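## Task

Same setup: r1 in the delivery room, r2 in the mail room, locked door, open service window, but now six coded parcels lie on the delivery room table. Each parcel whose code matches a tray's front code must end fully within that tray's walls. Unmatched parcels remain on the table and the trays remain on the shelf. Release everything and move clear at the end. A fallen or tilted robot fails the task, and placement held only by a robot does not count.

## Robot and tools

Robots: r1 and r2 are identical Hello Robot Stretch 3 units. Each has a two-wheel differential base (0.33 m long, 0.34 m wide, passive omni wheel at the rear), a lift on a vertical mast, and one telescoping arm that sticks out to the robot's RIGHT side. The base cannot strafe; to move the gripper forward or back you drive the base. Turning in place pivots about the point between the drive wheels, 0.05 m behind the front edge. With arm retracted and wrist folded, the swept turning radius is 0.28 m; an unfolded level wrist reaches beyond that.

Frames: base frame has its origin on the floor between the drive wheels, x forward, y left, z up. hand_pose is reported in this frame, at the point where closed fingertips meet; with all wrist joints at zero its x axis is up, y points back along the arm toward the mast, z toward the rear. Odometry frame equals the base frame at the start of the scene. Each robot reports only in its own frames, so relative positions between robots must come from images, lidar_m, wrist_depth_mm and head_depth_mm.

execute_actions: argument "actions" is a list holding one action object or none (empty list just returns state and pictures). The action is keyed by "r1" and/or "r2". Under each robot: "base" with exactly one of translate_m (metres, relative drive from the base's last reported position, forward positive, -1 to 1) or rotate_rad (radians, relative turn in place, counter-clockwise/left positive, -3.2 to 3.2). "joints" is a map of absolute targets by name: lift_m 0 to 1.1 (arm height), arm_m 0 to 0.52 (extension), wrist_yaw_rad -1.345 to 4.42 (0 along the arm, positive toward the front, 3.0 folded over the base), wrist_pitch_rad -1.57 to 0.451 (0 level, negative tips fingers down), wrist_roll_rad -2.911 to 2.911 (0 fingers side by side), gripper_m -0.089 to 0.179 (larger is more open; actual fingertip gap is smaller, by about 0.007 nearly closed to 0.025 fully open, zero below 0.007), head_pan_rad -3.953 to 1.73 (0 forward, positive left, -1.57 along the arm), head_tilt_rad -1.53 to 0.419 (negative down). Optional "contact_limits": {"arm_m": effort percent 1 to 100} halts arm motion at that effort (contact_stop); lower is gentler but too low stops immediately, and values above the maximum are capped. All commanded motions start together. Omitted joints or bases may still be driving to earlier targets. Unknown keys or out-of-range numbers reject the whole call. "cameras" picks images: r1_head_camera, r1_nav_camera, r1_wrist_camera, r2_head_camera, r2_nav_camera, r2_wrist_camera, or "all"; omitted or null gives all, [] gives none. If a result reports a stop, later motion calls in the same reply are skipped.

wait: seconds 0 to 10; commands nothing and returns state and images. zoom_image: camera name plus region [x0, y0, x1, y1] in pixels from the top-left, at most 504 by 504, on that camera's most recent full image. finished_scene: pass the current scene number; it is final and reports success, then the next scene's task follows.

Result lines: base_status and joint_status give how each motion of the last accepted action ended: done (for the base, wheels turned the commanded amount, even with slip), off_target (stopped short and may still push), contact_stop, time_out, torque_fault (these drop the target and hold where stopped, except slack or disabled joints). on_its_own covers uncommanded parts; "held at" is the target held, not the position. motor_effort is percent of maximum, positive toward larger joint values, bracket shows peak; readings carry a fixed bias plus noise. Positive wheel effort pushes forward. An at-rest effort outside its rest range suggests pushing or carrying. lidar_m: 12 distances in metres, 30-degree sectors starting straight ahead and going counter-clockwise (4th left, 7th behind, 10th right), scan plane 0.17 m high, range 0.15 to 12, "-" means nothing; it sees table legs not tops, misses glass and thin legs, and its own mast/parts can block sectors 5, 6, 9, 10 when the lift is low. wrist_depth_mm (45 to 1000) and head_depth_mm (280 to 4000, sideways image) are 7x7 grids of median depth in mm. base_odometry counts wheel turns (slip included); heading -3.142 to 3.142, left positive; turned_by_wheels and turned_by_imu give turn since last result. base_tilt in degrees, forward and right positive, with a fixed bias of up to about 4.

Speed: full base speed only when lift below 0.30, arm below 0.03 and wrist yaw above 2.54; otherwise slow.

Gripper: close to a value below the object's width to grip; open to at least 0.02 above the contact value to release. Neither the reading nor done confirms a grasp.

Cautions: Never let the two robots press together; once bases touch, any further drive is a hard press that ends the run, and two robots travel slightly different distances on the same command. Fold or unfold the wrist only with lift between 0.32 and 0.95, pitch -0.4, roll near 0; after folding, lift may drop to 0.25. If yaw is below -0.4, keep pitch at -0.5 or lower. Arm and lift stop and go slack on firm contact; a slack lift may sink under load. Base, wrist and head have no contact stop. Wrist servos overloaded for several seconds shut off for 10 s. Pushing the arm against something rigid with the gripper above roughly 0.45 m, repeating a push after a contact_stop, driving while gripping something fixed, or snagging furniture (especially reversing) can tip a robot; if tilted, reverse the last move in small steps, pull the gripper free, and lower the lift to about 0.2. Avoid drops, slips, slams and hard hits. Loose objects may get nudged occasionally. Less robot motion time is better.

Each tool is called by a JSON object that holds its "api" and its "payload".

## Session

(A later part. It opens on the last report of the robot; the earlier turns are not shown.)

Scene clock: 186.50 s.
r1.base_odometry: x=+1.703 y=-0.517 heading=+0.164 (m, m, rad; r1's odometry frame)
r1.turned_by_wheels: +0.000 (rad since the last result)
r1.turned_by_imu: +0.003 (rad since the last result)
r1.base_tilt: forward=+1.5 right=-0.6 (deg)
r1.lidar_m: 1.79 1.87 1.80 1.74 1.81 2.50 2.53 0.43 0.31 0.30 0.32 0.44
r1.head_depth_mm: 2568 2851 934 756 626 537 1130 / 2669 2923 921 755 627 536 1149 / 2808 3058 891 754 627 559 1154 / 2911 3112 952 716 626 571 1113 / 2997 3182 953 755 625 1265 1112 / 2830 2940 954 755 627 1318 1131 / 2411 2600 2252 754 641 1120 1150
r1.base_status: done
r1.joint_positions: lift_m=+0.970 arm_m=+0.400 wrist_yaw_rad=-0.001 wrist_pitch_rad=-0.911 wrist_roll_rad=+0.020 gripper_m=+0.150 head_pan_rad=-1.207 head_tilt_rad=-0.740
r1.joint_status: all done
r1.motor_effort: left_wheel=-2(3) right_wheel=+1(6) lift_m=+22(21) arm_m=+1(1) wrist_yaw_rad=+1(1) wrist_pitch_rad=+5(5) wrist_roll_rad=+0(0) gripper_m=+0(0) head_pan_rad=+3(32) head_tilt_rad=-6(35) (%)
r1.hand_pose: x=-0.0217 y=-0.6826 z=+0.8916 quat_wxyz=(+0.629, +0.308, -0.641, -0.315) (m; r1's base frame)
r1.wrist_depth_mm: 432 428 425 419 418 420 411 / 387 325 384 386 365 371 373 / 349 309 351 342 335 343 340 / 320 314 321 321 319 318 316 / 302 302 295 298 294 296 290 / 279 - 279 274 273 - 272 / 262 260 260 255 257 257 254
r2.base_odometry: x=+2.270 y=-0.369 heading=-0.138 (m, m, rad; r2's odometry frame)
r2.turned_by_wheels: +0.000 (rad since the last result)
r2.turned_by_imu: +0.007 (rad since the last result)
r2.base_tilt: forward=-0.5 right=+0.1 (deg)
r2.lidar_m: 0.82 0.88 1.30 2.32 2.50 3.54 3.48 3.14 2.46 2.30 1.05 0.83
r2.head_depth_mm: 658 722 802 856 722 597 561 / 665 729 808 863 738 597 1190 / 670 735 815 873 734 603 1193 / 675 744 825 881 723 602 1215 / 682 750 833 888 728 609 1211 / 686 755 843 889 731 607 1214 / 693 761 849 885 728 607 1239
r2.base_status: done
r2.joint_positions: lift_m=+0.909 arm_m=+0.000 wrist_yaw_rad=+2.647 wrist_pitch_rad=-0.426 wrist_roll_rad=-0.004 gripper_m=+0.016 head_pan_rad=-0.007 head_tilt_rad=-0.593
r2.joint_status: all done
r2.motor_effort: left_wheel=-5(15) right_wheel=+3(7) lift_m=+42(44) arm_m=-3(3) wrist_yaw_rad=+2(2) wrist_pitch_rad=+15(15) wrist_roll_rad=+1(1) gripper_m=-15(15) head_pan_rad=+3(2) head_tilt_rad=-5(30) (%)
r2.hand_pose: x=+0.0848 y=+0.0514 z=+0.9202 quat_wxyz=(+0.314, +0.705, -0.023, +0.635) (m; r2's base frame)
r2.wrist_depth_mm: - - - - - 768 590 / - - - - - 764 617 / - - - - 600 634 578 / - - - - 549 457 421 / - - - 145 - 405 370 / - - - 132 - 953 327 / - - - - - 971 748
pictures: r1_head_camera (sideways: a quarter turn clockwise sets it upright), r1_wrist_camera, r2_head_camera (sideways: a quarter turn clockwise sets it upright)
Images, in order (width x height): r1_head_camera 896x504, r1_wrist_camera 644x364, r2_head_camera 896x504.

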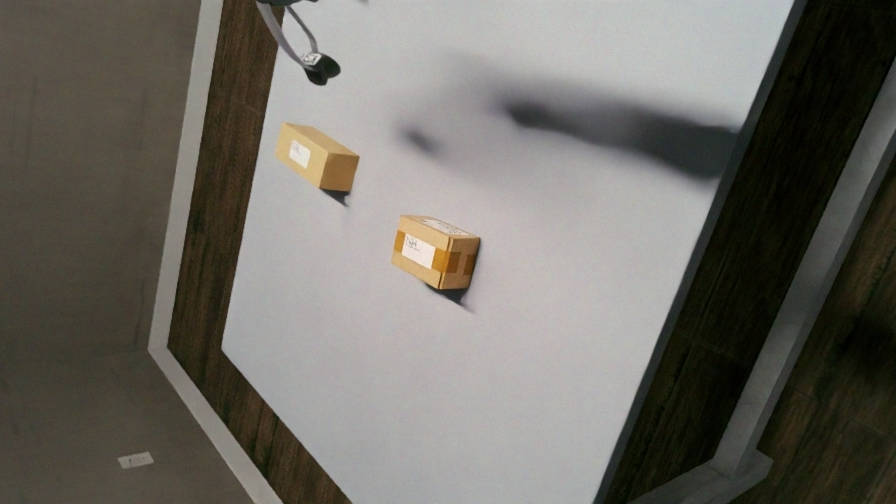

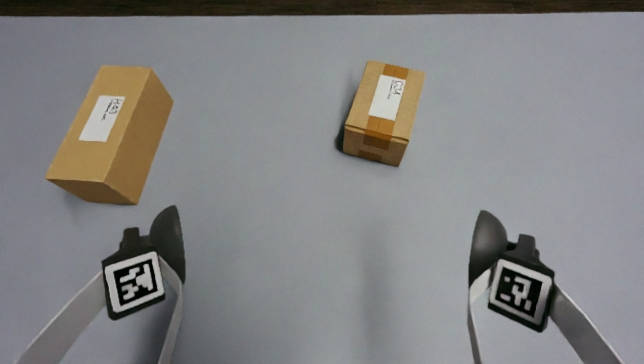

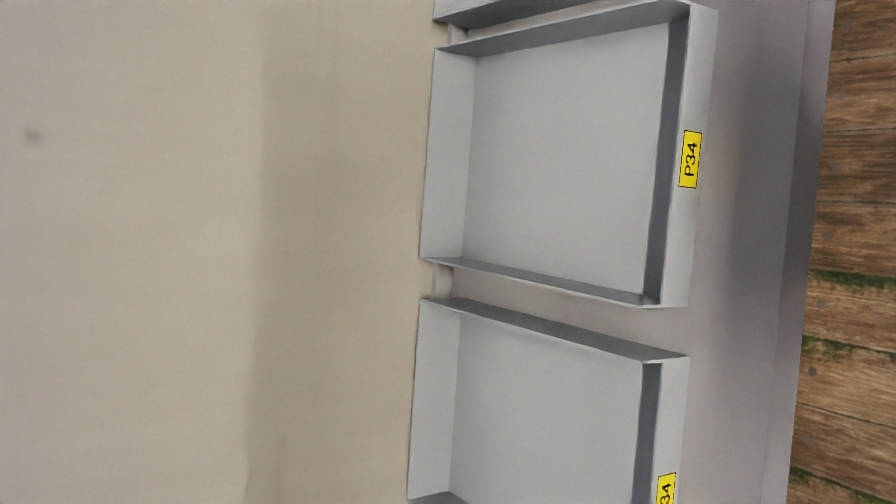

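{"api": "zoom_image", "payload": {"camera": "r1_wrist_camera", "region": [350, 55, 430, 135]}}

{"api": "zoom_image", "payload": {"camera": "r1_wrist_camera", "region": [70, 80, 150, 150]}}

{"api": "zoom_image", "payload": {"camera": "r1_head_camera", "region": [385, 215, 465, 290]}}

{"api": "zoom_image", "payload": {"camera": "r1_head_camera", "region": [270, 120, 340, 185]}}

Region (350, 55, 430, 135) of r1_wrist_camera's 644x364 image, scaled by 6.300.

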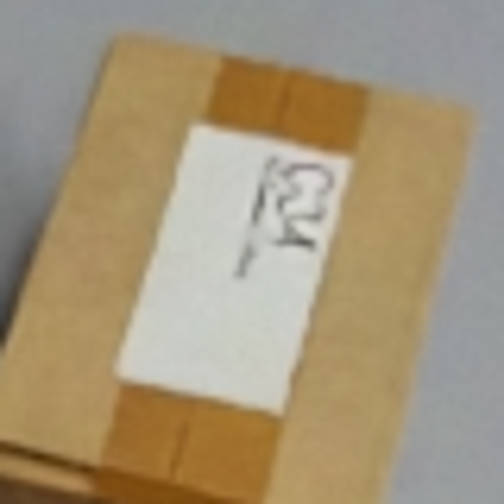

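Region (70, 80, 150, 150) of r1_wrist_camera's 644x364 image, scaled by 6.300; it fills the top 441 rows of this view, and the rest is white.

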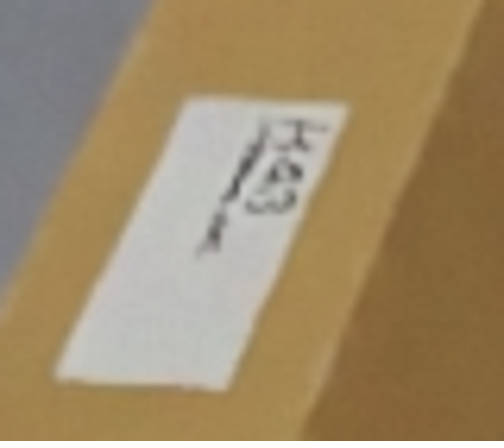

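Region (385, 215, 465, 290) of r1_head_camera's 896x504 image, scaled by 6.300, with more detail than that image has; it fills the top 472 rows of this view, and the rest is white.

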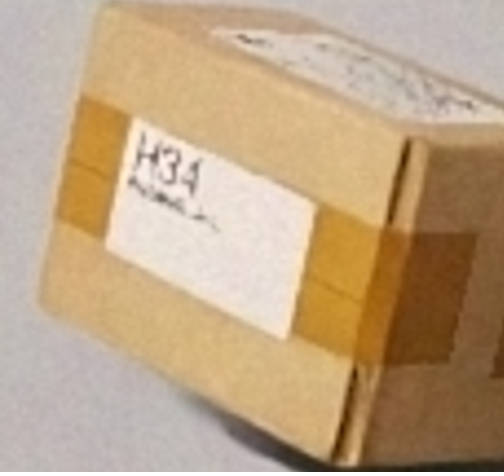

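Region (270, 120, 340, 185) of r1_head_camera's 896x504 image, scaled by 7.200, with more detail than that image has; it fills the top 468 rows of this view, and the rest is white.

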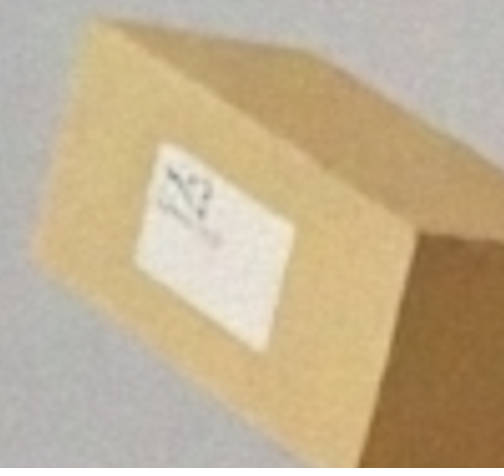

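{"api": "execute_actions", "payload": {"actions": [{"r1": {"base": {"translate_m": 0.20}, "joints": {"arm_m": 0.515, "wrist_yaw_rad": -0.075, "lift_m": 0.95}}, "r2": {"base": {"rotate_rad": 1.466}, "joints": {"wrist_yaw_rad": 0.05, "arm_m": 0.2, "head_pan_rad": -1.5, "head_tilt_rad": -0.7}}}], "cameras": ["r1_wrist_camera", "r2_wrist_camera", "r2_head_camera"]}}

Scene clock: 195.83 s.
r1.base_odometry: x=+1.900 y=-0.484 heading=+0.164 (m, m, rad; r1's odometry frame)
r1.turned_by_wheels: +0.000 (rad since the last result)
r1.turned_by_imu: +0.002 (rad since the last result)
r1.base_tilt: forward=+1.5 right=-0.6 (deg)
r1.lidar_m: 1.60 1.66 1.80 1.74 1.81 2.48 2.73 0.43 0.32 0.31 0.32 0.44
r1.head_depth_mm: 2596 2821 915 756 626 536 1132 / 2689 2932 949 756 625 535 1149 / 2796 2984 949 754 626 556 1147 / 2898 3142 952 755 626 1238 1110 / 2915 2990 2269 757 627 1257 1113 / 2477 2712 2351 755 627 923 1134 / 2144 2316 2297 1859 642 1296 1150
r1.base_status: done
r1.joint_positions: lift_m=+0.950 arm_m=+0.515 wrist_yaw_rad=-0.074 wrist_pitch_rad=-0.911 wrist_roll_rad=+0.020 gripper_m=+0.150 head_pan_rad=-1.207 head_tilt_rad=-0.741
r1.joint_status: all done
r1.motor_effort: left_wheel=-3(3) right_wheel=+2(6) lift_m=+22(22) arm_m=+2(2) wrist_yaw_rad=-1(4) wrist_pitch_rad=+5(5) wrist_roll_rad=+0(0) gripper_m=+0(0) head_pan_rad=+4(3) head_tilt_rad=-6(6) (%)
r1.hand_pose: x=-0.0318 y=-0.7973 z=+0.8716 quat_wxyz=(+0.617, +0.284, -0.652, -0.338) (m; r1's base frame)
r1.wrist_depth_mm: - - - - - - - / - 361 357 354 353 345 346 / 326 326 328 324 318 323 315 / 302 299 298 248 295 294 251 / 279 282 274 225 273 274 257 / 260 - 258 209 255 - 254 / 241 242 238 236 239 237 237
r2.base_odometry: x=+2.270 y=-0.369 heading=+1.328 (m, m, rad; r2's odometry frame)
r2.turned_by_wheels: +1.466 (rad since the last result)
r2.turned_by_imu: +1.491 (rad since the last result)
r2.base_tilt: forward=-0.5 right=+0.0 (deg)
r2.lidar_m: 2.33 2.42 3.30 3.47 3.40 2.51 2.43 1.15 0.85 0.82 0.85 1.16
r2.head_depth_mm: 676 755 - - 652 596 1214 / 682 762 - - 666 595 1210 / 688 766 835 - 637 607 1207 / 693 773 868 783 665 607 1205 / 698 778 871 786 651 607 1205 / 700 786 874 802 662 606 1207 / 706 791 881 802 640 1304 1204
r2.base_status: done
r2.joint_positions: lift_m=+0.909 arm_m=+0.200 wrist_yaw_rad=+0.054 wrist_pitch_rad=-0.426 wrist_roll_rad=-0.004 gripper_m=+0.016 head_pan_rad=-1.493 head_tilt_rad=-0.691
r2.joint_status: all done
r2.motor_effort: left_wheel=-4(11) right_wheel=+2(6) lift_m=+43(42) arm_m=+2(3) wrist_yaw_rad=-4(3) wrist_pitch_rad=+14(14) wrist_roll_rad=+0(0) gripper_m=-15(15) head_pan_rad=-3(32) head_tilt_rad=-5(20) (%)
r2.hand_pose: x=-0.0096 y=-0.5678 z=+0.9202 quat_wxyz=(+0.697, +0.168, -0.685, -0.131) (m; r2's base frame)
r2.wrist_depth_mm: 325 324 327 330 331 328 329 / 360 359 361 359 359 361 354 / 395 394 393 392 396 395 400 / 414 408 419 398 406 406 409 / 401 401 370 145 389 336 378 / 338 321 301 133 309 285 308 / 287 273 270 264 277 260 227
pictures: r1_wrist_camera, r2_head_camera (sideways: a quarter turn clockwise sets it upright), r2_wrist_camera
Images, in order (width x height): r1_wrist_camera 644x364, r2_head_camera 896x504, r2_wrist_camera 644x364.

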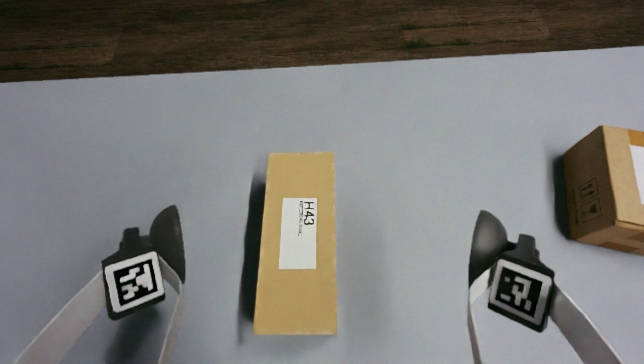

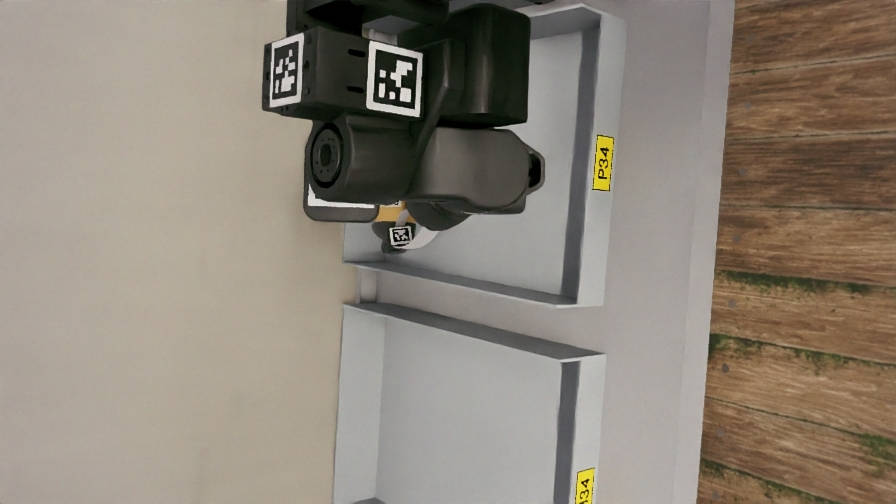

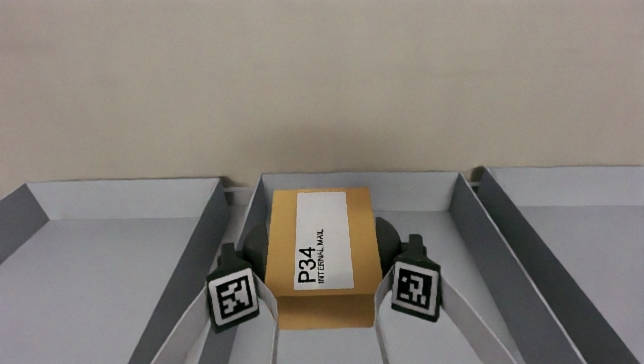

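{"api": "execute_actions", "payload": {"actions": [{"r1": {"base": {"translate_m": 0.018}, "joints": {"arm_m": 0.52, "lift_m": 0.87}}, "r2": {"base": {"translate_m": -0.045}, "joints": {"arm_m": 0.29, "wrist_pitch_rad": -0.7, "lift_m": 0.86}}}], "cameras": ["r1_wrist_camera", "r2_wrist_camera"]}}

Scene clock: 201.60 s.
r1.base_odometry: x=+1.918 y=-0.481 heading=+0.163 (m, m, rad; r1's odometry frame)
r1.turned_by_wheels: +0.000 (rad since the last result)
r1.turned_by_imu: +0.001 (rad since the last result)
r1.base_tilt: forward=+1.5 right=-0.6 (deg)
r1.lidar_m: 1.57 1.64 1.80 1.74 1.80 2.49 1.13 0.43 0.32 0.31 0.32 0.44
r1.head_depth_mm: 2582 2826 947 733 626 536 1132 / 2669 2899 953 756 628 535 1151 / 2792 3008 951 755 626 560 1154 / 2912 3129 952 756 626 1236 1110 / 2857 2966 2351 754 626 1261 1106 / 2490 2681 2319 757 626 885 1131 / 2135 2282 2268 1858 642 1315 1149
r1.base_status: done
r1.joint_positions: lift_m=+0.870 arm_m=+0.520 wrist_yaw_rad=-0.074 wrist_pitch_rad=-0.911 wrist_roll_rad=+0.020 gripper_m=+0.150 head_pan_rad=-1.207 head_tilt_rad=-0.741
r1.joint_status: all done
r1.motor_effort: left_wheel=-2(1) right_wheel=+2(6) lift_m=+22(22) arm_m=+1(1) wrist_yaw_rad=+0(1) wrist_pitch_rad=+5(5) wrist_roll_rad=+0(0) gripper_m=+0(1) head_pan_rad=+3(3) head_tilt_rad=-6(6) (%)
r1.hand_pose: x=-0.0318 y=-0.8023 z=+0.7916 quat_wxyz=(+0.617, +0.284, -0.652, -0.338) (m; r1's base frame)
r1.wrist_depth_mm: 280 280 277 273 271 270 268 / 253 249 249 249 247 244 243 / 230 230 230 163 224 221 222 / 212 211 210 151 207 206 204 / 196 199 193 139 191 193 190 / 183 - 180 130 179 - 178 / 170 170 167 124 164 166 166
r2.base_odometry: x=+2.259 y=-0.413 heading=+1.327 (m, m, rad; r2's odometry frame)
r2.turned_by_wheels: +0.000 (rad since the last result)
r2.turned_by_imu: +0.000 (rad since the last result)
r2.base_tilt: forward=-0.6 right=+0.1 (deg)
r2.lidar_m: 2.37 2.47 3.33 3.47 3.36 2.46 2.38 1.15 0.84 0.81 0.84 1.16
r2.head_depth_mm: 678 754 818 - 629 597 1210 / 682 759 815 744 666 596 1211 / 687 768 835 - 667 608 1210 / 691 772 870 807 664 607 1209 / 697 778 873 806 636 606 1207 / 702 784 875 804 650 606 1205 / 706 791 880 802 640 1301 1205
r2.base_status: done
r2.joint_positions: lift_m=+0.861 arm_m=+0.290 wrist_yaw_rad=+0.053 wrist_pitch_rad=-0.712 wrist_roll_rad=-0.004 gripper_m=+0.016 head_pan_rad=-1.493 head_tilt_rad=-0.691
r2.joint_status: all done
r2.motor_effort: left_wheel=-4(12) right_wheel=+3(4) lift_m=+11(38) arm_m=+2(4) wrist_yaw_rad=-3(4) wrist_pitch_rad=+7(12) wrist_roll_rad=+1(0) gripper_m=-16(15) head_pan_rad=-2(2) head_tilt_rad=-5(5) (%)
r2.hand_pose: x=-0.0122 y=-0.6127 z=+0.8138 quat_wxyz=(+0.671, +0.264, -0.654, -0.229) (m; r2's base frame)
r2.wrist_depth_mm: 271 272 273 273 274 275 277 / 279 274 279 277 273 264 281 / 234 247 296 293 290 230 289 / 209 217 255 254 252 216 202 / 169 214 224 145 222 203 159 / 160 195 199 132 192 189 152 / 157 180 176 172 178 175 139
pictures: r1_wrist_camera, r2_wrist_camera
Images, in order (width x height): r1_wrist_camera 644x364, r2_wrist_camera 644x364.

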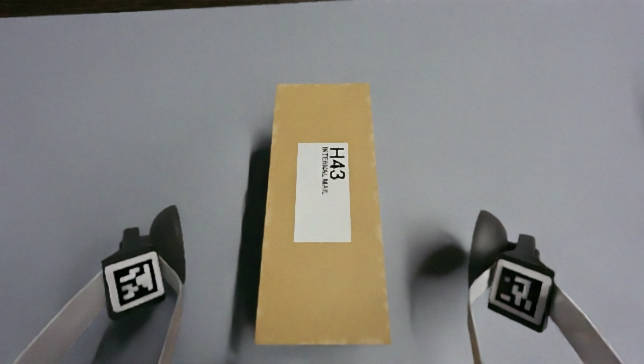

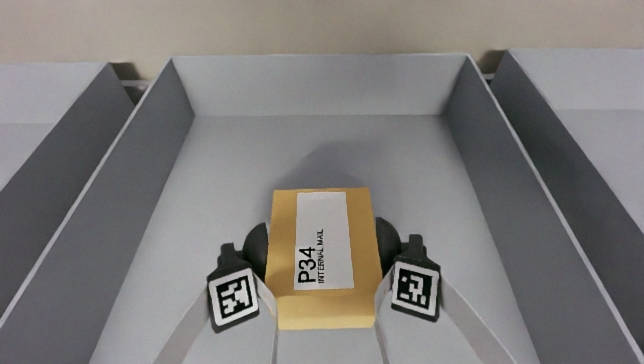

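{"api": "execute_actions", "payload": {"actions": [{"r1": {"joints": {"gripper_m": 0.015}}, "r2": {"joints": {"lift_m": 0.844}}}], "cameras": ["r1_wrist_camera"]}}

{"api": "execute_actions", "payload": {"actions": [{"r1": {"joints": {"lift_m": 0.96}}, "r2": {"joints": {"gripper_m": 0.11}}}], "cameras": ["r1_wrist_camera", "r2_wrist_camera"]}}

Scene clock: 204.90 s.
r1.base_odometry: x=+1.918 y=-0.481 heading=+0.163 (m, m, rad; r1's odometry frame)
r1.turned_by_wheels: +0.000 (rad since the last result)
r1.turned_by_imu: +0.001 (rad since the last result)
r1.base_tilt: forward=+1.5 right=-0.5 (deg)
r1.lidar_m: 1.58 1.64 1.80 1.74 1.81 2.49 1.13 0.43 0.32 0.31 0.32 0.44
r1.head_depth_mm: 2578 2882 948 732 627 535 1128 / 2683 2912 950 754 626 536 1147 / 2782 3013 950 754 627 559 1143 / 2870 3132 952 757 626 1237 1112 / 2847 3018 2331 754 626 1266 1116 / 2477 2691 2339 754 626 886 1137 / 2119 2273 2258 1858 642 1321 1151
r1.base_status: not commanded
r1.joint_positions: lift_m=+0.870 arm_m=+0.520 wrist_yaw_rad=-0.074 wrist_pitch_rad=-0.915 wrist_roll_rad=+0.020 gripper_m=+0.016 head_pan_rad=-1.207 head_tilt_rad=-0.741
r1.joint_status: all done
r1.motor_effort: left_wheel=-2(3) right_wheel=+2(2) lift_m=+23(22) arm_m=+2(1) wrist_yaw_rad=+0(0) wrist_pitch_rad=+7(7) wrist_roll_rad=+0(0) gripper_m=-20(100) head_pan_rad=+4(3) head_tilt_rad=-5(6) (%)
r1.hand_pose: x=-0.0317 y=-0.8016 z=+0.7911 quat_wxyz=(+0.616, +0.285, -0.651, -0.339) (m; r1's base frame)
r1.wrist_depth_mm: 277 274 275 274 269 269 266 / 252 253 249 247 245 244 241 / 229 229 227 161 223 220 220 / 211 210 210 149 206 205 204 / 196 194 194 138 192 190 188 / 181 181 175 128 130 177 176 / 171 170 168 124 164 166 165
r2.base_odometry: x=+2.259 y=-0.413 heading=+1.327 (m, m, rad; r2's odometry frame)
r2.turned_by_wheels: +0.000 (rad since the last result)
r2.turned_by_imu: +0.000 (rad since the last result)
r2.base_tilt: forward=-0.6 right=+0.0 (deg)
r2.lidar_m: 2.37 2.47 3.35 3.46 3.35 2.47 2.38 1.15 0.85 0.81 0.85 1.16
r2.head_depth_mm: 678 754 825 - 636 596 1212 / 681 761 825 - 667 596 1209 / 686 767 847 - 667 608 1213 / 692 771 871 807 664 608 1207 / 697 779 873 804 636 607 1205 / 701 786 873 801 650 607 1202 / 707 789 881 801 640 1297 1202
r2.base_status: not commanded
r2.joint_positions: lift_m=+0.845 arm_m=+0.290 wrist_yaw_rad=+0.053 wrist_pitch_rad=-0.712 wrist_roll_rad=-0.004 gripper_m=+0.016 head_pan_rad=-1.493 head_tilt_rad=-0.691
r2.joint_status: all done
r2.motor_effort: left_wheel=-4(5) right_wheel=+3(2) lift_m=+11(11) arm_m=+3(3) wrist_yaw_rad=-3(3) wrist_pitch_rad=+7(7) wrist_roll_rad=+0(1) gripper_m=-16(16) head_pan_rad=-2(3) head_tilt_rad=-6(6) (%)
r2.hand_pose: x=-0.0122 y=-0.6126 z=+0.7977 quat_wxyz=(+0.671, +0.265, -0.654, -0.229) (m; r2's base frame)
r2.wrist_depth_mm: 266 272 262 261 260 270 263 / 254 252 276 276 276 238 274 / 212 218 271 272 269 216 205 / 170 217 234 231 230 202 158 / 157 201 205 145 203 193 152 / 157 182 182 132 175 176 132 / 156 165 161 161 162 163 132
pictures: r1_wrist_camera
Images, in order (width x height): r1_wrist_camera 644x364.

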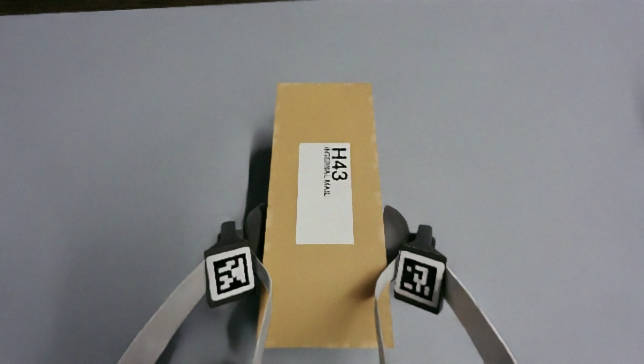

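Scene clock: 206.57 s.
r1.base_odometry: x=+1.918 y=-0.481 heading=+0.163 (m, m, rad; r1's odometry frame)
r1.turned_by_wheels: +0.000 (rad since the last result)
r1.turned_by_imu: +0.000 (rad since the last result)
r1.base_tilt: forward=+1.5 right=-0.5 (deg)
r1.lidar_m: 1.58 1.64 1.80 1.74 1.81 2.50 1.13 0.43 0.32 0.31 0.32 0.44
r1.head_depth_mm: 2563 2836 932 735 626 535 1133 / 2681 2941 948 756 627 535 1150 / 2775 2958 951 754 626 559 1150 / 2931 3135 952 753 626 1241 1112 / 2897 3026 2337 758 625 1262 1110 / 2472 2660 2343 757 625 884 1132 / 2119 2305 2265 1857 645 1314 1154
r1.base_status: not commanded
r1.joint_positions: lift_m=+0.960 arm_m=+0.520 wrist_yaw_rad=-0.074 wrist_pitch_rad=-0.916 wrist_roll_rad=+0.020 gripper_m=+0.016 head_pan_rad=-1.207 head_tilt_rad=-0.741
r1.joint_status: all done
r1.motor_effort: left_wheel=-1(2) right_wheel=+2(2) lift_m=+28(28) arm_m=+1(1) wrist_yaw_rad=+0(1) wrist_pitch_rad=+7(8) wrist_roll_rad=+0(0) gripper_m=-20(20) head_pan_rad=+4(4) head_tilt_rad=-6(6) (%)
r1.hand_pose: x=-0.0317 y=-0.8013 z=+0.8807 quat_wxyz=(+0.616, +0.286, -0.651, -0.339) (m; r1's base frame)
r1.wrist_depth_mm: - - - - - - - / - - 371 362 361 362 356 / 337 337 337 163 332 328 327 / 311 311 310 148 305 303 278 / 293 288 288 138 280 283 273 / 268 268 260 128 129 263 260 / 250 250 247 123 242 244 244
r2.base_odometry: x=+2.259 y=-0.413 heading=+1.327 (m, m, rad; r2's odometry frame)
r2.turned_by_wheels: +0.000 (rad since the last result)
r2.turned_by_imu: +0.000 (rad since the last result)
r2.base_tilt: forward=-0.6 right=+0.0 (deg)
r2.lidar_m: 2.37 2.46 3.34 3.48 3.35 2.47 2.38 1.15 0.85 0.81 0.85 1.16
r2.head_depth_mm: 678 754 823 - 637 595 1214 / 682 761 827 - 666 595 1214 / 688 766 845 - 666 608 1211 / 693 773 871 822 664 607 1210 / 696 779 874 807 636 607 1205 / 700 783 876 802 651 607 1208 / 707 790 880 802 640 1295 1204
r2.base_status: not commanded
r2.joint_positions: lift_m=+0.845 arm_m=+0.290 wrist_yaw_rad=+0.053 wrist_pitch_rad=-0.712 wrist_roll_rad=-0.004 gripper_m=+0.110 head_pan_rad=-1.493 head_tilt_rad=-0.691
r2.joint_status: all done
r2.motor_effort: left_wheel=-5(4) right_wheel=+3(2) lift_m=+11(11) arm_m=+2(2) wrist_yaw_rad=-3(3) wrist_pitch_rad=+7(7) wrist_roll_rad=+1(1) gripper_m=+1(80) head_pan_rad=-2(2) head_tilt_rad=-5(6) (%)
r2.hand_pose: x=-0.0122 y=-0.6126 z=+0.7977 quat_wxyz=(+0.671, +0.265, -0.654, -0.229) (m; r2's base frame)
r2.wrist_depth_mm: 265 273 262 262 262 270 262 / 254 253 275 276 273 237 275 / 211 216 269 270 267 216 204 / 170 218 233 230 230 203 158 / 161 201 206 147 202 192 152 / 157 182 179 133 177 175 132 / 156 164 164 161 163 159 133
pictures: r1_wrist_camera, r2_wrist_camera
Images, in order (width x height): r1_wrist_camera 644x364, r2_wrist_camera 644x364.

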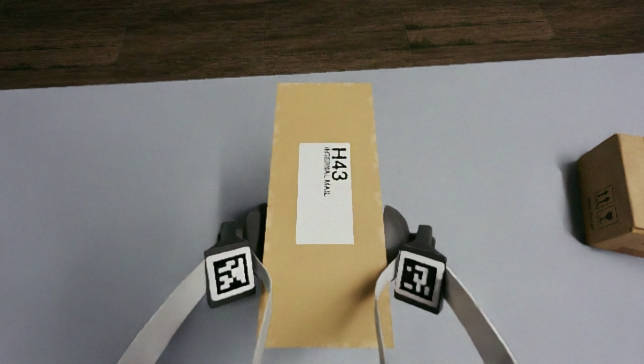

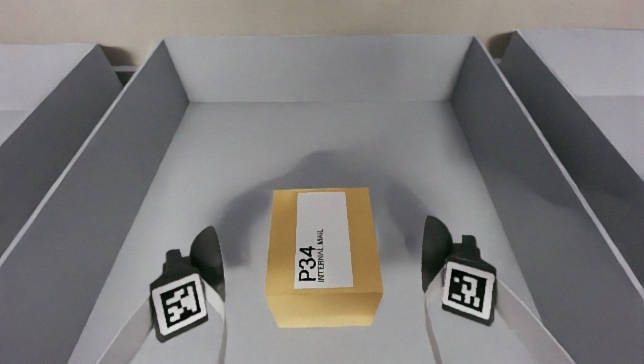

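{"api": "execute_actions", "payload": {"actions": [{"r1": {"base": {"translate_m": -0.2}, "joints": {"lift_m": 1.04, "arm_m": 0.3}}, "r2": {"joints": {"wrist_pitch_rad": -0.4, "lift_m": 0.88, "arm_m": 0.04}}}], "cameras": ["r2_wrist_camera"]}}

{"api": "execute_actions", "payload": {"actions": [{"r1": {"base": {"translate_m": -0.57}, "joints": {"arm_m": 0.25, "wrist_yaw_rad": -0.82}}, "r2": {"base": {"rotate_rad": 1.63}, "joints": {"arm_m": 0.0, "wrist_yaw_rad": 2.65, "gripper_m": 0.04, "lift_m": 0.285, "head_pan_rad": 0.0, "head_tilt_rad": -0.15}}}], "cameras": ["r1_wrist_camera"]}}

{"api": "execute_actions", "payload": {"actions": [{"r1": {"base": {"translate_m": -0.42}}, "r2": {"base": {"translate_m": 1.0}}}], "cameras": []}}

{"api": "execute_actions", "payload": {"actions": [{"r1": {"base": {"translate_m": -0.42}}, "r2": {"base": {"translate_m": 1.0}}}], "cameras": ["r2_head_camera"]}}

Scene clock: 216.50 s.
r1.base_odometry: x=+1.721 y=-0.514 heading=+0.163 (m, m, rad; r1's odometry frame)
r1.turned_by_wheels: +0.000 (rad since the last result)
r1.turned_by_imu: +0.001 (rad since the last result)
r1.base_tilt: forward=+1.5 right=-0.6 (deg)
r1.lidar_m: 1.78 1.85 1.80 1.74 1.81 2.50 2.55 0.43 0.32 0.31 0.32 0.44
r1.head_depth_mm: 2583 2849 952 755 627 536 1128 / 2672 2918 951 753 627 535 1151 / 2789 3015 951 746 627 559 1147 / 2893 3138 948 713 626 1244 1114 / 3019 3179 952 757 627 1264 1113 / 2782 2899 950 758 626 1322 1131 / 2403 2589 2332 756 643 1113 1153
r1.base_status: done
r1.joint_positions: lift_m=+1.040 arm_m=+0.300 wrist_yaw_rad=-0.074 wrist_pitch_rad=-0.916 wrist_roll_rad=+0.020 gripper_m=+0.016 head_pan_rad=-1.207 head_tilt_rad=-0.741
r1.joint_status: all done
r1.motor_effort: left_wheel=-2(7) right_wheel=+1(4) lift_m=+28(30) arm_m=-3(3) wrist_yaw_rad=+0(0) wrist_pitch_rad=+8(8) wrist_roll_rad=+0(0) gripper_m=-20(20) head_pan_rad=+4(2) head_tilt_rad=-6(6) (%)
r1.hand_pose: x=-0.0317 y=-0.5817 z=+0.9606 quat_wxyz=(+0.616, +0.286, -0.651, -0.339) (m; r1's base frame)
r1.wrist_depth_mm: - 529 523 521 514 505 497 / 485 475 470 412 458 468 453 / 437 438 434 161 430 424 425 / 401 399 401 148 394 394 388 / 376 374 372 138 367 367 361 / 350 347 337 129 129 339 337 / 282 313 324 124 314 317 314
r2.base_odometry: x=+2.259 y=-0.413 heading=+1.327 (m, m, rad; r2's odometry frame)
r2.turned_by_wheels: +0.000 (rad since the last result)
r2.turned_by_imu: +0.000 (rad since the last result)
r2.base_tilt: forward=-0.6 right=+0.1 (deg)
r2.lidar_m: 2.37 2.47 3.36 3.48 3.37 2.46 2.38 1.15 0.85 0.81 0.85 1.16
r2.head_depth_mm: 678 755 848 791 705 - - / 683 759 849 810 694 - - / 687 766 860 787 - - - / 692 771 870 807 665 1309 1209 / 696 778 874 807 635 606 1206 / 702 787 877 804 649 607 1206 / 706 790 881 803 641 1299 1203
r2.base_status: not commanded
r2.joint_positions: lift_m=+0.879 arm_m=+0.040 wrist_yaw_rad=+0.052 wrist_pitch_rad=-0.423 wrist_roll_rad=-0.004 gripper_m=+0.110 head_pan_rad=-1.493 head_tilt_rad=-0.691
r2.joint_status: all done
r2.motor_effort: left_wheel=-5(5) right_wheel=+3(3) lift_m=+42(44) arm_m=-2(5) wrist_yaw_rad=-3(3) wrist_pitch_rad=+13(13) wrist_roll_rad=+0(0) gripper_m=+1(1) head_pan_rad=-3(2) head_tilt_rad=-6(6) (%)
r2.hand_pose: x=-0.0098 y=-0.4087 z=+0.8908 quat_wxyz=(+0.697, +0.167, -0.685, -0.130) (m; r2's base frame)
r2.wrist_depth_mm: 476 473 474 472 464 472 470 / 503 511 511 513 521 509 512 / 520 541 521 515 515 517 492 / 449 432 420 399 415 421 418 / 365 318 352 354 349 318 339 / 299 258 294 293 290 254 283 / 251 252 253 252 247 242 248
pictures: r2_wrist_camera
Images, in order (width x height): r2_wrist_camera 644x364.

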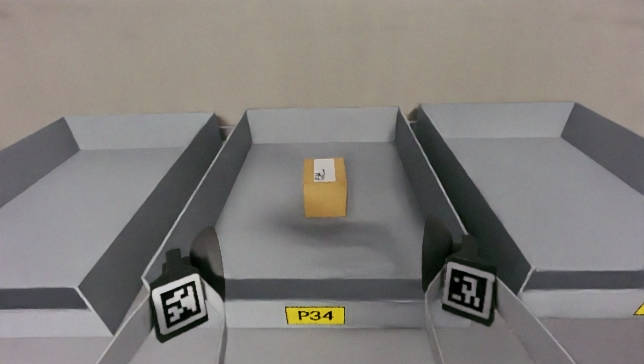

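Scene clock: 223.17 s.
r1.base_odometry: x=+1.158 y=-0.606 heading=+0.163 (m, m, rad; r1's odometry frame)
r1.turned_by_wheels: +0.000 (rad since the last result)
r1.turned_by_imu: +0.001 (rad since the last result)
r1.base_tilt: forward=+1.5 right=-0.6 (deg)
r1.lidar_m: 1.16 2.45 1.80 1.75 1.81 2.05 1.97 0.41 0.31 0.30 0.31 0.43
r1.head_depth_mm: 2570 2848 947 755 611 536 1113 / 2700 2909 949 756 611 536 1151 / 2776 3019 951 754 626 558 1152 / 2895 3137 951 755 626 571 1117 / 3033 3180 950 753 628 1263 1111 / 3193 3207 952 754 628 1295 1133 / 3122 3163 953 757 642 1319 1155
r1.base_status: done
r1.joint_positions: lift_m=+1.040 arm_m=+0.250 wrist_yaw_rad=-0.818 wrist_pitch_rad=-0.916 wrist_roll_rad=+0.020 gripper_m=+0.016 head_pan_rad=-1.207 head_tilt_rad=-0.741
r1.joint_status: all done
r1.motor_effort: left_wheel=-2(7) right_wheel=+2(3) lift_m=+28(28) arm_m=-3(2) wrist_yaw_rad=-1(2) wrist_pitch_rad=+8(8) wrist_roll_rad=+0(0) gripper_m=-20(20) head_pan_rad=+3(3) head_tilt_rad=-5(6) (%)
r1.hand_pose: x=-0.1214 y=-0.4886 z=+0.9606 quat_wxyz=(+0.450, +0.030, -0.710, -0.540) (m; r1's base frame)
r1.wrist_depth_mm: - 537 528 - - - - / 485 480 468 472 - - - / 434 437 435 161 445 - - / 409 363 401 149 394 - - / 373 372 374 138 365 362 - / 348 350 336 128 130 339 340 / 321 323 280 123 316 318 999
r2.base_odometry: x=+2.259 y=-0.413 heading=+2.957 (m, m, rad; r2's odometry frame)
r2.turned_by_wheels: +1.630 (rad since the last result)
r2.turned_by_imu: +1.658 (rad since the last result)
r2.base_tilt: forward=-0.5 right=+0.0 (deg)
r2.lidar_m: 3.47 3.18 2.43 2.38 1.09 0.83 0.82 0.86 1.24 2.37 2.51 3.56
r2.head_depth_mm: 2981 3208 3305 3408 3468 2488 1861 / 3020 3222 3316 3437 3447 2485 1849 / 3054 3229 3313 3409 3496 2465 1852 / 3045 3201 - 3461 3460 2467 1849 / 3079 3250 3363 3429 3498 2451 1839 / 3074 3284 3367 3464 3521 2448 1836 / 3094 3266 3376 3495 3560 2434 1834
r2.base_status: done
r2.joint_positions: lift_m=+0.286 arm_m=+0.000 wrist_yaw_rad=+2.646 wrist_pitch_rad=-0.422 wrist_roll_rad=-0.004 gripper_m=+0.040 head_pan_rad=-0.007 head_tilt_rad=-0.162
r2.joint_status: all done
r2.motor_effort: left_wheel=-5(12) right_wheel=+3(6) lift_m=+11(36) arm_m=-3(3) wrist_yaw_rad=+3(2) wrist_pitch_rad=+13(13) wrist_roll_rad=+1(0) gripper_m=+0(81) head_pan_rad=+3(32) head_tilt_rad=+7(45) (%)
r2.hand_pose: x=+0.0851 y=+0.0517 z=+0.2975 quat_wxyz=(+0.313, +0.705, -0.025, +0.636) (m; r2's base frame)
r2.wrist_depth_mm: - - - - - - - / - - - - - - - / - - - 979 971 965 957 / 786 757 753 746 732 712 708 / 624 612 605 594 594 582 578 / 526 501 520 492 514 490 487 / - 446 - 434 415 421 416
pictures: r1_wrist_camera
Images, in order (width x height): r1_wrist_camera 644x364.

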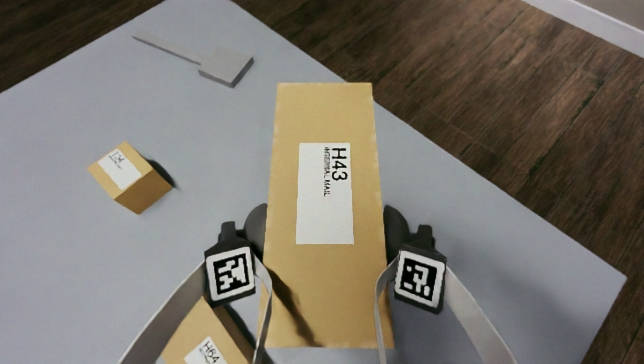

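Scene clock: 228.33 s.
r1.base_odometry: x=+0.744 y=-0.674 heading=+0.163 (m, m, rad; r1's odometry frame)
r1.turned_by_wheels: +0.000 (rad since the last result)
r1.turned_by_imu: +0.000 (rad since the last result)
r1.base_tilt: forward=+1.5 right=-0.6 (deg)
r1.lidar_m: 1.19 2.46 1.81 1.74 1.82 1.61 1.56 1.62 2.23 0.94 0.31 0.43
r1.head_depth_mm: 2585 2859 2256 1876 1541 1317 1153 / 2655 2912 953 1344 1510 1319 1151 / 2743 3007 953 756 641 1262 1153 / 2864 3128 953 756 627 571 1046 / 3000 3180 920 754 625 1265 1113 / 3175 3148 954 733 627 1292 1134 / 3298 3159 949 733 643 1320 1154
r1.base_status: done
r1.joint_positions: lift_m=+1.040 arm_m=+0.250 wrist_yaw_rad=-0.818 wrist_pitch_rad=-0.916 wrist_roll_rad=+0.020 gripper_m=+0.016 head_pan_rad=-1.207 head_tilt_rad=-0.741
r1.joint_status: not commanded
r1.motor_effort: left_wheel=-1(8) right_wheel=+2(2) lift_m=+28(28) arm_m=-3(2) wrist_yaw_rad=-1(1) wrist_pitch_rad=+8(8) wrist_roll_rad=+0(0) gripper_m=-20(20) head_pan_rad=+4(2) head_tilt_rad=-6(6) (%)
r1.hand_pose: x=-0.1214 y=-0.4886 z=+0.9606 quat_wxyz=(+0.450, +0.030, -0.710, -0.540) (m; r1's base frame)
r1.wrist_depth_mm: - - - - - - - / - - - - - - - / - - - 161 - - - / - - - 149 - - - / 559 - - 138 - - - / 347 - - 128 129 - - / 326 988 - 124 - - 967
r2.base_odometry: x=+1.276 y=-0.230 heading=+2.957 (m, m, rad; r2's odometry frame)
r2.turned_by_wheels: +0.000 (rad since the last result)
r2.turned_by_imu: +0.011 (rad since the last result)
r2.base_tilt: forward=-0.6 right=+0.0 (deg)
r2.lidar_m: 2.49 2.65 2.35 2.31 2.39 1.85 1.81 1.92 2.49 2.44 2.57 2.55
r2.head_depth_mm: 2220 2291 2358 2431 2488 2495 1857 / 2230 2303 2366 2437 2506 2476 1848 / 2234 2309 2378 2451 2526 2468 1840 / 2238 2326 - 2511 2541 2481 1839 / 2261 2313 2396 2481 2562 2456 1840 / 2261 2345 2417 2487 2562 2441 1840 / 2290 2356 2436 2494 2584 2444 1840
r2.base_status: done
r2.joint_positions: lift_m=+0.286 arm_m=+0.000 wrist_yaw_rad=+2.647 wrist_pitch_rad=-0.422 wrist_roll_rad=-0.004 gripper_m=+0.040 head_pan_rad=-0.007 head_tilt_rad=-0.161
r2.joint_status: not commanded
r2.motor_effort: left_wheel=-5(12) right_wheel=+3(9) lift_m=+11(11) arm_m=-3(2) wrist_yaw_rad=+2(2) wrist_pitch_rad=+13(12) wrist_roll_rad=+0(0) gripper_m=+0(1) head_pan_rad=+2(3) head_tilt_rad=+6(7) (%)
r2.hand_pose: x=+0.0850 y=+0.0518 z=+0.2975 quat_wxyz=(+0.313, +0.705, -0.025, +0.636) (m; r2's base frame)
r2.wrist_depth_mm: - - - - - - - / - - - - - - - / - - - 972 998 937 928 / 783 793 765 739 758 722 706 / 616 610 596 595 599 583 575 / 534 505 526 497 508 483 487 / - 443 - 430 415 420 408
pictures: none
No camera images: the call's "cameras" was empty. Leave "cameras" out to get every camera's image.

Scene clock: 233.50 s.
r1.base_odometry: x=+0.329 y=-0.743 heading=+0.163 (m, m, rad; r1's odometry frame)
r1.turned_by_wheels: +0.000 (rad since the last result)
r1.turned_by_imu: +0.000 (rad since the last result)
r1.base_tilt: forward=+1.4 right=-0.6 (deg)
r1.lidar_m: 1.17 2.47 1.81 1.75 1.60 1.17 1.14 1.18 1.62 3.02 1.07 0.60
r1.head_depth_mm: 2567 2815 2376 1861 1536 1315 1150 / 2684 2918 2361 1861 1541 1321 1148 / 2759 2975 2372 1864 1547 1317 1154 / 2884 3084 2354 1855 1538 1311 1155 / 3010 3183 1271 1755 1541 1316 1149 / 3115 3169 991 1858 1543 1326 1150 / 3287 3176 949 864 1541 1230 1153
r1.base_status: done
r1.joint_positions: lift_m=+1.040 arm_m=+0.250 wrist_yaw_rad=-0.818 wrist_pitch_rad=-0.916 wrist_roll_rad=+0.020 gripper_m=+0.016 head_pan_rad=-1.207 head_tilt_rad=-0.741
r1.joint_status: not commanded
r1.motor_effort: left_wheel=-1(6) right_wheel=+2(2) lift_m=+27(28) arm_m=-2(3) wrist_yaw_rad=+0(0) wrist_pitch_rad=+8(8) wrist_roll_rad=+0(0) gripper_m=-20(20) head_pan_rad=+3(3) head_tilt_rad=-6(6) (%)
r1.hand_pose: x=-0.1214 y=-0.4886 z=+0.9606 quat_wxyz=(+0.450, +0.030, -0.710, -0.540) (m; r1's base frame)
r1.wrist_depth_mm: - - - - - - 870 / - - - - - - 947 / - - - 162 - - - / - - - 148 - - - / - - - 138 - - - / - - - 129 129 - - / - - - 123 - 990 -
r2.base_odometry: x=+0.293 y=-0.046 heading=+2.957 (m, m, rad; r2's odometry frame)
r2.turned_by_wheels: +0.000 (rad since the last result)
r2.turned_by_imu: +0.011 (rad since the last result)
r2.base_tilt: forward=-0.5 right=+0.0 (deg)
r2.lidar_m: 1.51 1.60 2.27 2.23 2.38 2.85 2.80 2.98 2.57 2.51 1.98 1.53
r2.head_depth_mm: 1318 1356 1399 1434 1484 1528 1583 / 1280 1365 1403 1447 1493 1544 1594 / 1194 - - 3241 1519 1557 1606 / 1205 - - - 1518 1567 1615 / 1303 1399 1440 1481 1525 1571 1628 / 1363 1400 1443 1485 1535 1585 1644 / 1370 1408 1457 1503 1550 1596 1650
r2.base_status: done
r2.joint_positions: lift_m=+0.286 arm_m=+0.000 wrist_yaw_rad=+2.647 wrist_pitch_rad=-0.422 wrist_roll_rad=-0.004 gripper_m=+0.040 head_pan_rad=-0.007 head_tilt_rad=-0.161
r2.joint_status: not commanded
r2.motor_effort: left_wheel=-5(11) right_wheel=+3(9) lift_m=+10(11) arm_m=-2(3) wrist_yaw_rad=+2(2) wrist_pitch_rad=+13(13) wrist_roll_rad=+1(1) gripper_m=+0(0) head_pan_rad=+2(2) head_tilt_rad=+6(7) (%)
r2.hand_pose: x=+0.0850 y=+0.0518 z=+0.2975 quat_wxyz=(+0.313, +0.705, -0.025, +0.636) (m; r2's base frame)
r2.wrist_depth_mm: - - - - - - - / - - - - - - - / - - - 976 943 979 955 / 776 761 745 752 736 725 715 / 626 605 602 603 600 580 588 / 531 504 524 501 506 484 482 / - 449 - 423 417 419 414
pictures: r2_head_camera (sideways: a quarter turn clockwise sets it upright)
Images, in order (width x height): r2_head_camera 896x504.

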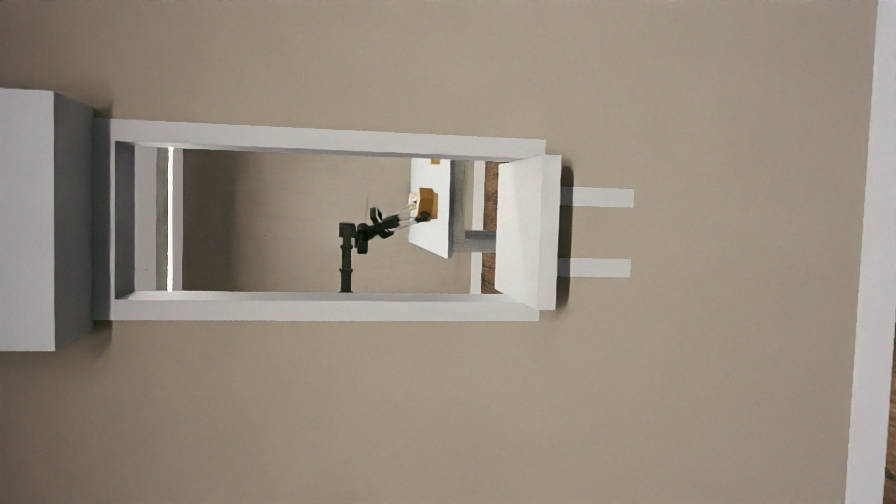

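{"api": "execute_actions", "payload": {"actions": [{"r1": {"base": {"translate_m": -0.555}, "joints": {"head_pan_rad": -1.75, "head_tilt_rad": -0.45}}, "r2": {"base": {"translate_m": 0.89}}}], "cameras": []}}

{"api": "execute_actions", "payload": {"actions": [{"r1": {"base": {"rotate_rad": -0.75}, "joints": {"arm_m": 0.29}}, "r2": {"base": {"rotate_rad": 0.75}, "joints": {"lift_m": 0.46}}}], "cameras": ["r1_wrist_camera", "r1_head_camera"]}}

Scene clock: 241.50 s.
r1.base_odometry: x=-0.218 y=-0.833 heading=+0.163 (m, m, rad; r1's odometry frame)
r1.turned_by_wheels: +0.000 (rad since the last result)
r1.turned_by_imu: +0.001 (rad since the last result)
r1.base_tilt: forward=+1.5 right=-0.6 (deg)
r1.lidar_m: 1.12 2.48 1.82 1.75 0.82 0.60 0.58 0.60 0.83 2.21 3.16 1.12
r1.head_depth_mm: 1145 1167 - 1310 1271 1312 1271 / 1462 1497 - 1618 1669 1542 1320 / 1960 2028 2195 2126 1804 1601 1305 / 2623 2774 - - 1821 1586 1306 / 2562 2759 - - 2012 1594 1307 / 2527 2736 3015 2729 2019 1584 1310 / 2507 2718 2964 2802 2016 1590 1311
r1.base_status: done
r1.joint_positions: lift_m=+1.040 arm_m=+0.250 wrist_yaw_rad=-0.818 wrist_pitch_rad=-0.916 wrist_roll_rad=+0.020 gripper_m=+0.016 head_pan_rad=-1.743 head_tilt_rad=-0.458
r1.joint_status: all done
r1.motor_effort: left_wheel=-2(8) right_wheel=+2(2) lift_m=+28(28) arm_m=-3(3) wrist_yaw_rad=-1(1) wrist_pitch_rad=+8(8) wrist_roll_rad=+0(0) gripper_m=-20(21) head_pan_rad=-3(33) head_tilt_rad=+5(33) (%)
r1.hand_pose: x=-0.1214 y=-0.4886 z=+0.9606 quat_wxyz=(+0.450, +0.030, -0.710, -0.540) (m; r1's base frame)
r1.wrist_depth_mm: - - - 797 595 371 319 / - - - 829 686 525 430 / - - - 161 766 609 483 / - - - 149 919 698 548 / - - - 138 - 817 622 / - - - 128 129 980 714 / - - - 123 989 993 849
r2.base_odometry: x=-0.582 y=+0.117 heading=+2.957 (m, m, rad; r2's odometry frame)
r2.turned_by_wheels: +0.000 (rad since the last result)
r2.turned_by_imu: +0.010 (rad since the last result)
r2.base_tilt: forward=-0.6 right=+0.0 (deg)
r2.lidar_m: 0.62 0.67 0.98 2.15 2.30 3.38 3.66 3.37 2.63 1.73 0.81 0.63
r2.head_depth_mm: 2636 - - - 2385 722 590 / 2646 - - 3234 3508 787 590 / 2660 - - 1241 3486 786 588 / 2663 - - - 3223 783 586 / 597 617 637 658 680 692 584 / 534 549 566 585 602 623 647 / 541 556 573 591 611 632 654
r2.base_status: done
r2.joint_positions: lift_m=+0.286 arm_m=+0.000 wrist_yaw_rad=+2.647 wrist_pitch_rad=-0.422 wrist_roll_rad=-0.004 gripper_m=+0.040 head_pan_rad=-0.007 head_tilt_rad=-0.160
r2.joint_status: not commanded
r2.motor_effort: left_wheel=-5(12) right_wheel=+3(8) lift_m=+11(11) arm_m=-3(2) wrist_yaw_rad=+2(2) wrist_pitch_rad=+12(13) wrist_roll_rad=+1(0) gripper_m=+0(0) head_pan_rad=+2(3) head_tilt_rad=+7(6) (%)
r2.hand_pose: x=+0.0850 y=+0.0518 z=+0.2975 quat_wxyz=(+0.313, +0.705, -0.025, +0.636) (m; r2's base frame)
r2.wrist_depth_mm: - - - - 766 568 454 / - - - - 827 605 472 / - - - 986 886 633 491 / 798 772 748 741 731 642 504 / 622 605 601 600 595 586 517 / 531 502 514 499 511 491 476 / - 449 - 429 412 414 406
pictures: none
No camera images: the call's "cameras" was empty. Leave "cameras" out to get every camera's image.

Scene clock: 243.93 s.
r1.base_odometry: x=-0.218 y=-0.833 heading=-0.587 (m, m, rad; r1's odometry frame)
r1.turned_by_wheels: -0.750 (rad since the last result)
r1.turned_by_imu: -0.754 (rad since the last result)
r1.base_tilt: forward=+1.5 right=-0.6 (deg)
r1.lidar_m: 1.43 1.12 3.31 1.99 1.75 1.09 0.65 0.58 0.58 0.68 1.25 3.03
r1.head_depth_mm: 483 513 - 626 662 726 803 / - - - 654 719 798 898 / - - - 853 778 888 1011 / - - - 811 874 1007 1152 / 700 739 - 770 998 1152 1260 / 702 778 875 982 1146 1347 1305 / 776 870 986 1137 1346 1513 1305
r1.base_status: done
r1.joint_positions: lift_m=+1.040 arm_m=+0.290 wrist_yaw_rad=-0.819 wrist_pitch_rad=-0.917 wrist_roll_rad=+0.020 gripper_m=+0.016 head_pan_rad=-1.743 head_tilt_rad=-0.458
r1.joint_status: all done
r1.motor_effort: left_wheel=+4(11) right_wheel=-2(4) lift_m=+28(28) arm_m=+1(1) wrist_yaw_rad=+0(1) wrist_pitch_rad=+8(8) wrist_roll_rad=+0(0) gripper_m=-20(20) head_pan_rad=-3(4) head_tilt_rad=+5(5) (%)
r1.hand_pose: x=-0.1214 y=-0.5280 z=+0.9605 quat_wxyz=(+0.450, +0.030, -0.710, -0.540) (m; r1's base frame)
r1.wrist_depth_mm: 321 322 321 312 193 200 200 / 294 293 291 221 239 240 241 / 269 265 263 161 303 297 297 / 247 248 245 148 403 399 398 / 235 235 229 138 526 613 588 / - - - 128 129 - - / - - - 124 995 - 984
r2.base_odometry: x=-0.582 y=+0.117 heading=-2.576 (m, m, rad; r2's odometry frame)
r2.turned_by_wheels: +0.750 (rad since the last result)
r2.turned_by_imu: +0.762 (rad since the last result)
r2.base_tilt: forward=-0.5 right=+0.0 (deg)
r2.lidar_m: 0.75 1.40 2.16 2.58 3.64 3.68 2.92 2.60 1.13 0.69 0.62 0.62
r2.head_depth_mm: 615 627 640 653 666 680 696 / 666 682 697 711 726 747 762 / 729 744 765 783 801 822 843 / 806 825 845 867 892 919 944 / 894 921 948 976 1011 1041 1074 / 1012 1045 1081 1117 1160 1200 1248 / 1161 1207 1253 1298 1359 1415 1477
r2.base_status: done
r2.joint_positions: lift_m=+0.459 arm_m=+0.000 wrist_yaw_rad=+2.647 wrist_pitch_rad=-0.422 wrist_roll_rad=-0.004 gripper_m=+0.040 head_pan_rad=-0.007 head_tilt_rad=-0.160
r2.joint_status: all done
r2.motor_effort: left_wheel=-4(16) right_wheel=+3(9) lift_m=+42(44) arm_m=-3(3) wrist_yaw_rad=+2(2) wrist_pitch_rad=+13(12) wrist_roll_rad=+1(0) gripper_m=+0(0) head_pan_rad=+2(3) head_tilt_rad=+6(6) (%)
r2.hand_pose: x=+0.0850 y=+0.0518 z=+0.4710 quat_wxyz=(+0.313, +0.705, -0.025, +0.636) (m; r2's base frame)
r2.wrist_depth_mm: - - - - - - - / - - - - - - - / - - - - - - 961 / - - - - - - 915 / 871 866 836 847 841 810 794 / 743 705 731 702 709 688 682 / - 602 591 600 587 588 587
pictures: r1_head_camera (sideways: a quarter turn clockwise sets it upright), r1_wrist_camera
Images, in order (width x height): r1_head_camera 896x504, r1_wrist_camera 644x364.

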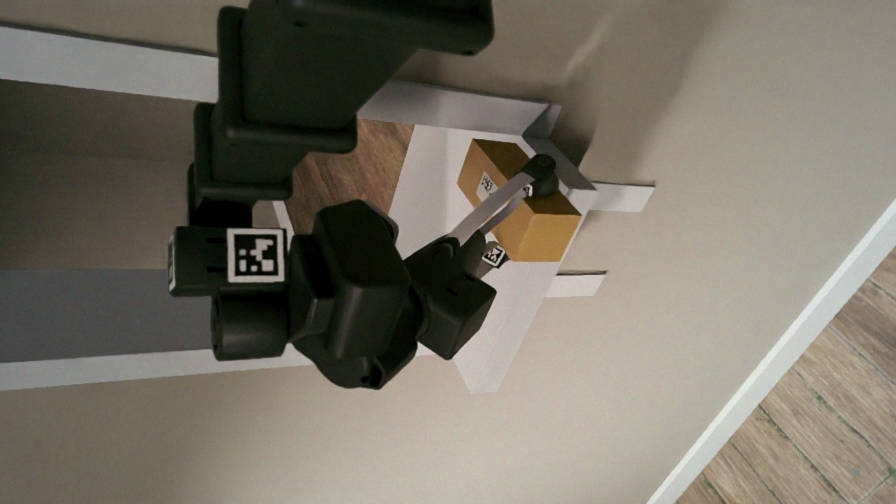

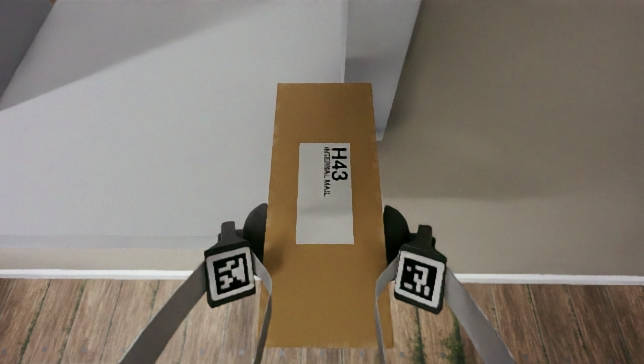

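{"api": "execute_actions", "payload": {"actions": [{"r1": {"joints": {"arm_m": 0.468, "lift_m": 1.02}}, "r2": {"base": {"rotate_rad": 0.727}, "joints": {"lift_m": 0.66, "wrist_yaw_rad": 0.05, "head_pan_rad": -1.57, "head_tilt_rad": -0.45}}}], "cameras": ["r1_wrist_camera"]}}

Scene clock: 248.50 s.
r1.base_odometry: x=-0.218 y=-0.833 heading=-0.587 (m, m, rad; r1's odometry frame)
r1.turned_by_wheels: +0.000 (rad since the last result)
r1.turned_by_imu: +0.001 (rad since the last result)
r1.base_tilt: forward=+1.5 right=-0.6 (deg)
r1.lidar_m: 1.42 1.12 3.32 1.98 1.75 1.09 0.66 0.58 0.58 0.68 1.24 3.04
r1.head_depth_mm: 483 518 542 - 663 725 803 / - - - 672 718 799 891 / - - 3870 814 704 892 1009 / - - - 735 875 1006 1149 / 699 735 - 809 1003 1152 1260 / 700 775 878 979 1144 1356 1315 / 775 866 983 1141 1337 1512 1313
r1.base_status: not commanded
r1.joint_positions: lift_m=+1.020 arm_m=+0.468 wrist_yaw_rad=-0.819 wrist_pitch_rad=-0.917 wrist_roll_rad=+0.020 gripper_m=+0.016 head_pan_rad=-1.743 head_tilt_rad=-0.458
r1.joint_status: all done
r1.motor_effort: left_wheel=+5(4) right_wheel=-1(2) lift_m=+23(23) arm_m=+1(2) wrist_yaw_rad=+0(1) wrist_pitch_rad=+8(8) wrist_roll_rad=+0(0) gripper_m=-20(20) head_pan_rad=-5(3) head_tilt_rad=+5(5) (%)
r1.hand_pose: x=-0.1214 y=-0.7060 z=+0.9408 quat_wxyz=(+0.450, +0.029, -0.710, -0.540) (m; r1's base frame)
r1.wrist_depth_mm: 192 - 292 290 286 - 168 / 192 257 265 262 260 249 167 / 192 239 241 161 238 233 167 / 192 223 223 148 219 217 167 / 202 207 206 138 202 203 176 / 303 192 187 129 129 190 316 / 185 180 179 123 175 177 932
r2.base_odometry: x=-0.582 y=+0.117 heading=-1.850 (m, m, rad; r2's odometry frame)
r2.turned_by_wheels: +0.727 (rad since the last result)
r2.turned_by_imu: +0.739 (rad since the last result)
r2.base_tilt: forward=-0.6 right=+0.1 (deg)
r2.lidar_m: 2.14 2.24 3.04 3.67 3.66 2.68 2.33 0.88 0.65 0.62 0.64 0.89
r2.head_depth_mm: - 635 628 645 679 773 864 / - - 3712 2507 666 773 865 / - - 2595 865 664 774 867 / - 798 2349 820 662 774 865 / - - - 2640 660 775 868 / 540 550 592 638 682 776 867 / 502 544 587 639 701 775 867
r2.base_status: done
r2.joint_positions: lift_m=+0.659 arm_m=+0.000 wrist_yaw_rad=+0.054 wrist_pitch_rad=-0.422 wrist_roll_rad=-0.004 gripper_m=+0.040 head_pan_rad=-1.563 head_tilt_rad=-0.444
r2.joint_status: all done
r2.motor_effort: left_wheel=-5(11) right_wheel=+3(6) lift_m=+42(43) arm_m=-3(3) wrist_yaw_rad=-4(3) wrist_pitch_rad=+12(12) wrist_roll_rad=+0(1) gripper_m=+1(0) head_pan_rad=-3(34) head_tilt_rad=-4(30) (%)
r2.hand_pose: x=-0.0095 y=-0.3688 z=+0.6710 quat_wxyz=(+0.697, +0.167, -0.685, -0.129) (m; r2's base frame)
r2.wrist_depth_mm: 331 334 332 329 332 332 332 / 361 360 363 361 360 361 363 / 402 400 396 401 401 397 398 / 443 446 452 443 436 438 439 / 504 504 498 500 491 502 499 / 572 579 574 575 550 575 565 / 676 678 678 665 669 690 671
pictures: r1_wrist_camera
Images, in order (width x height): r1_wrist_camera 644x364.

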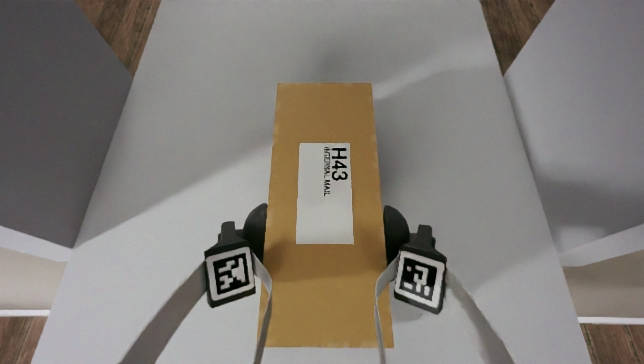

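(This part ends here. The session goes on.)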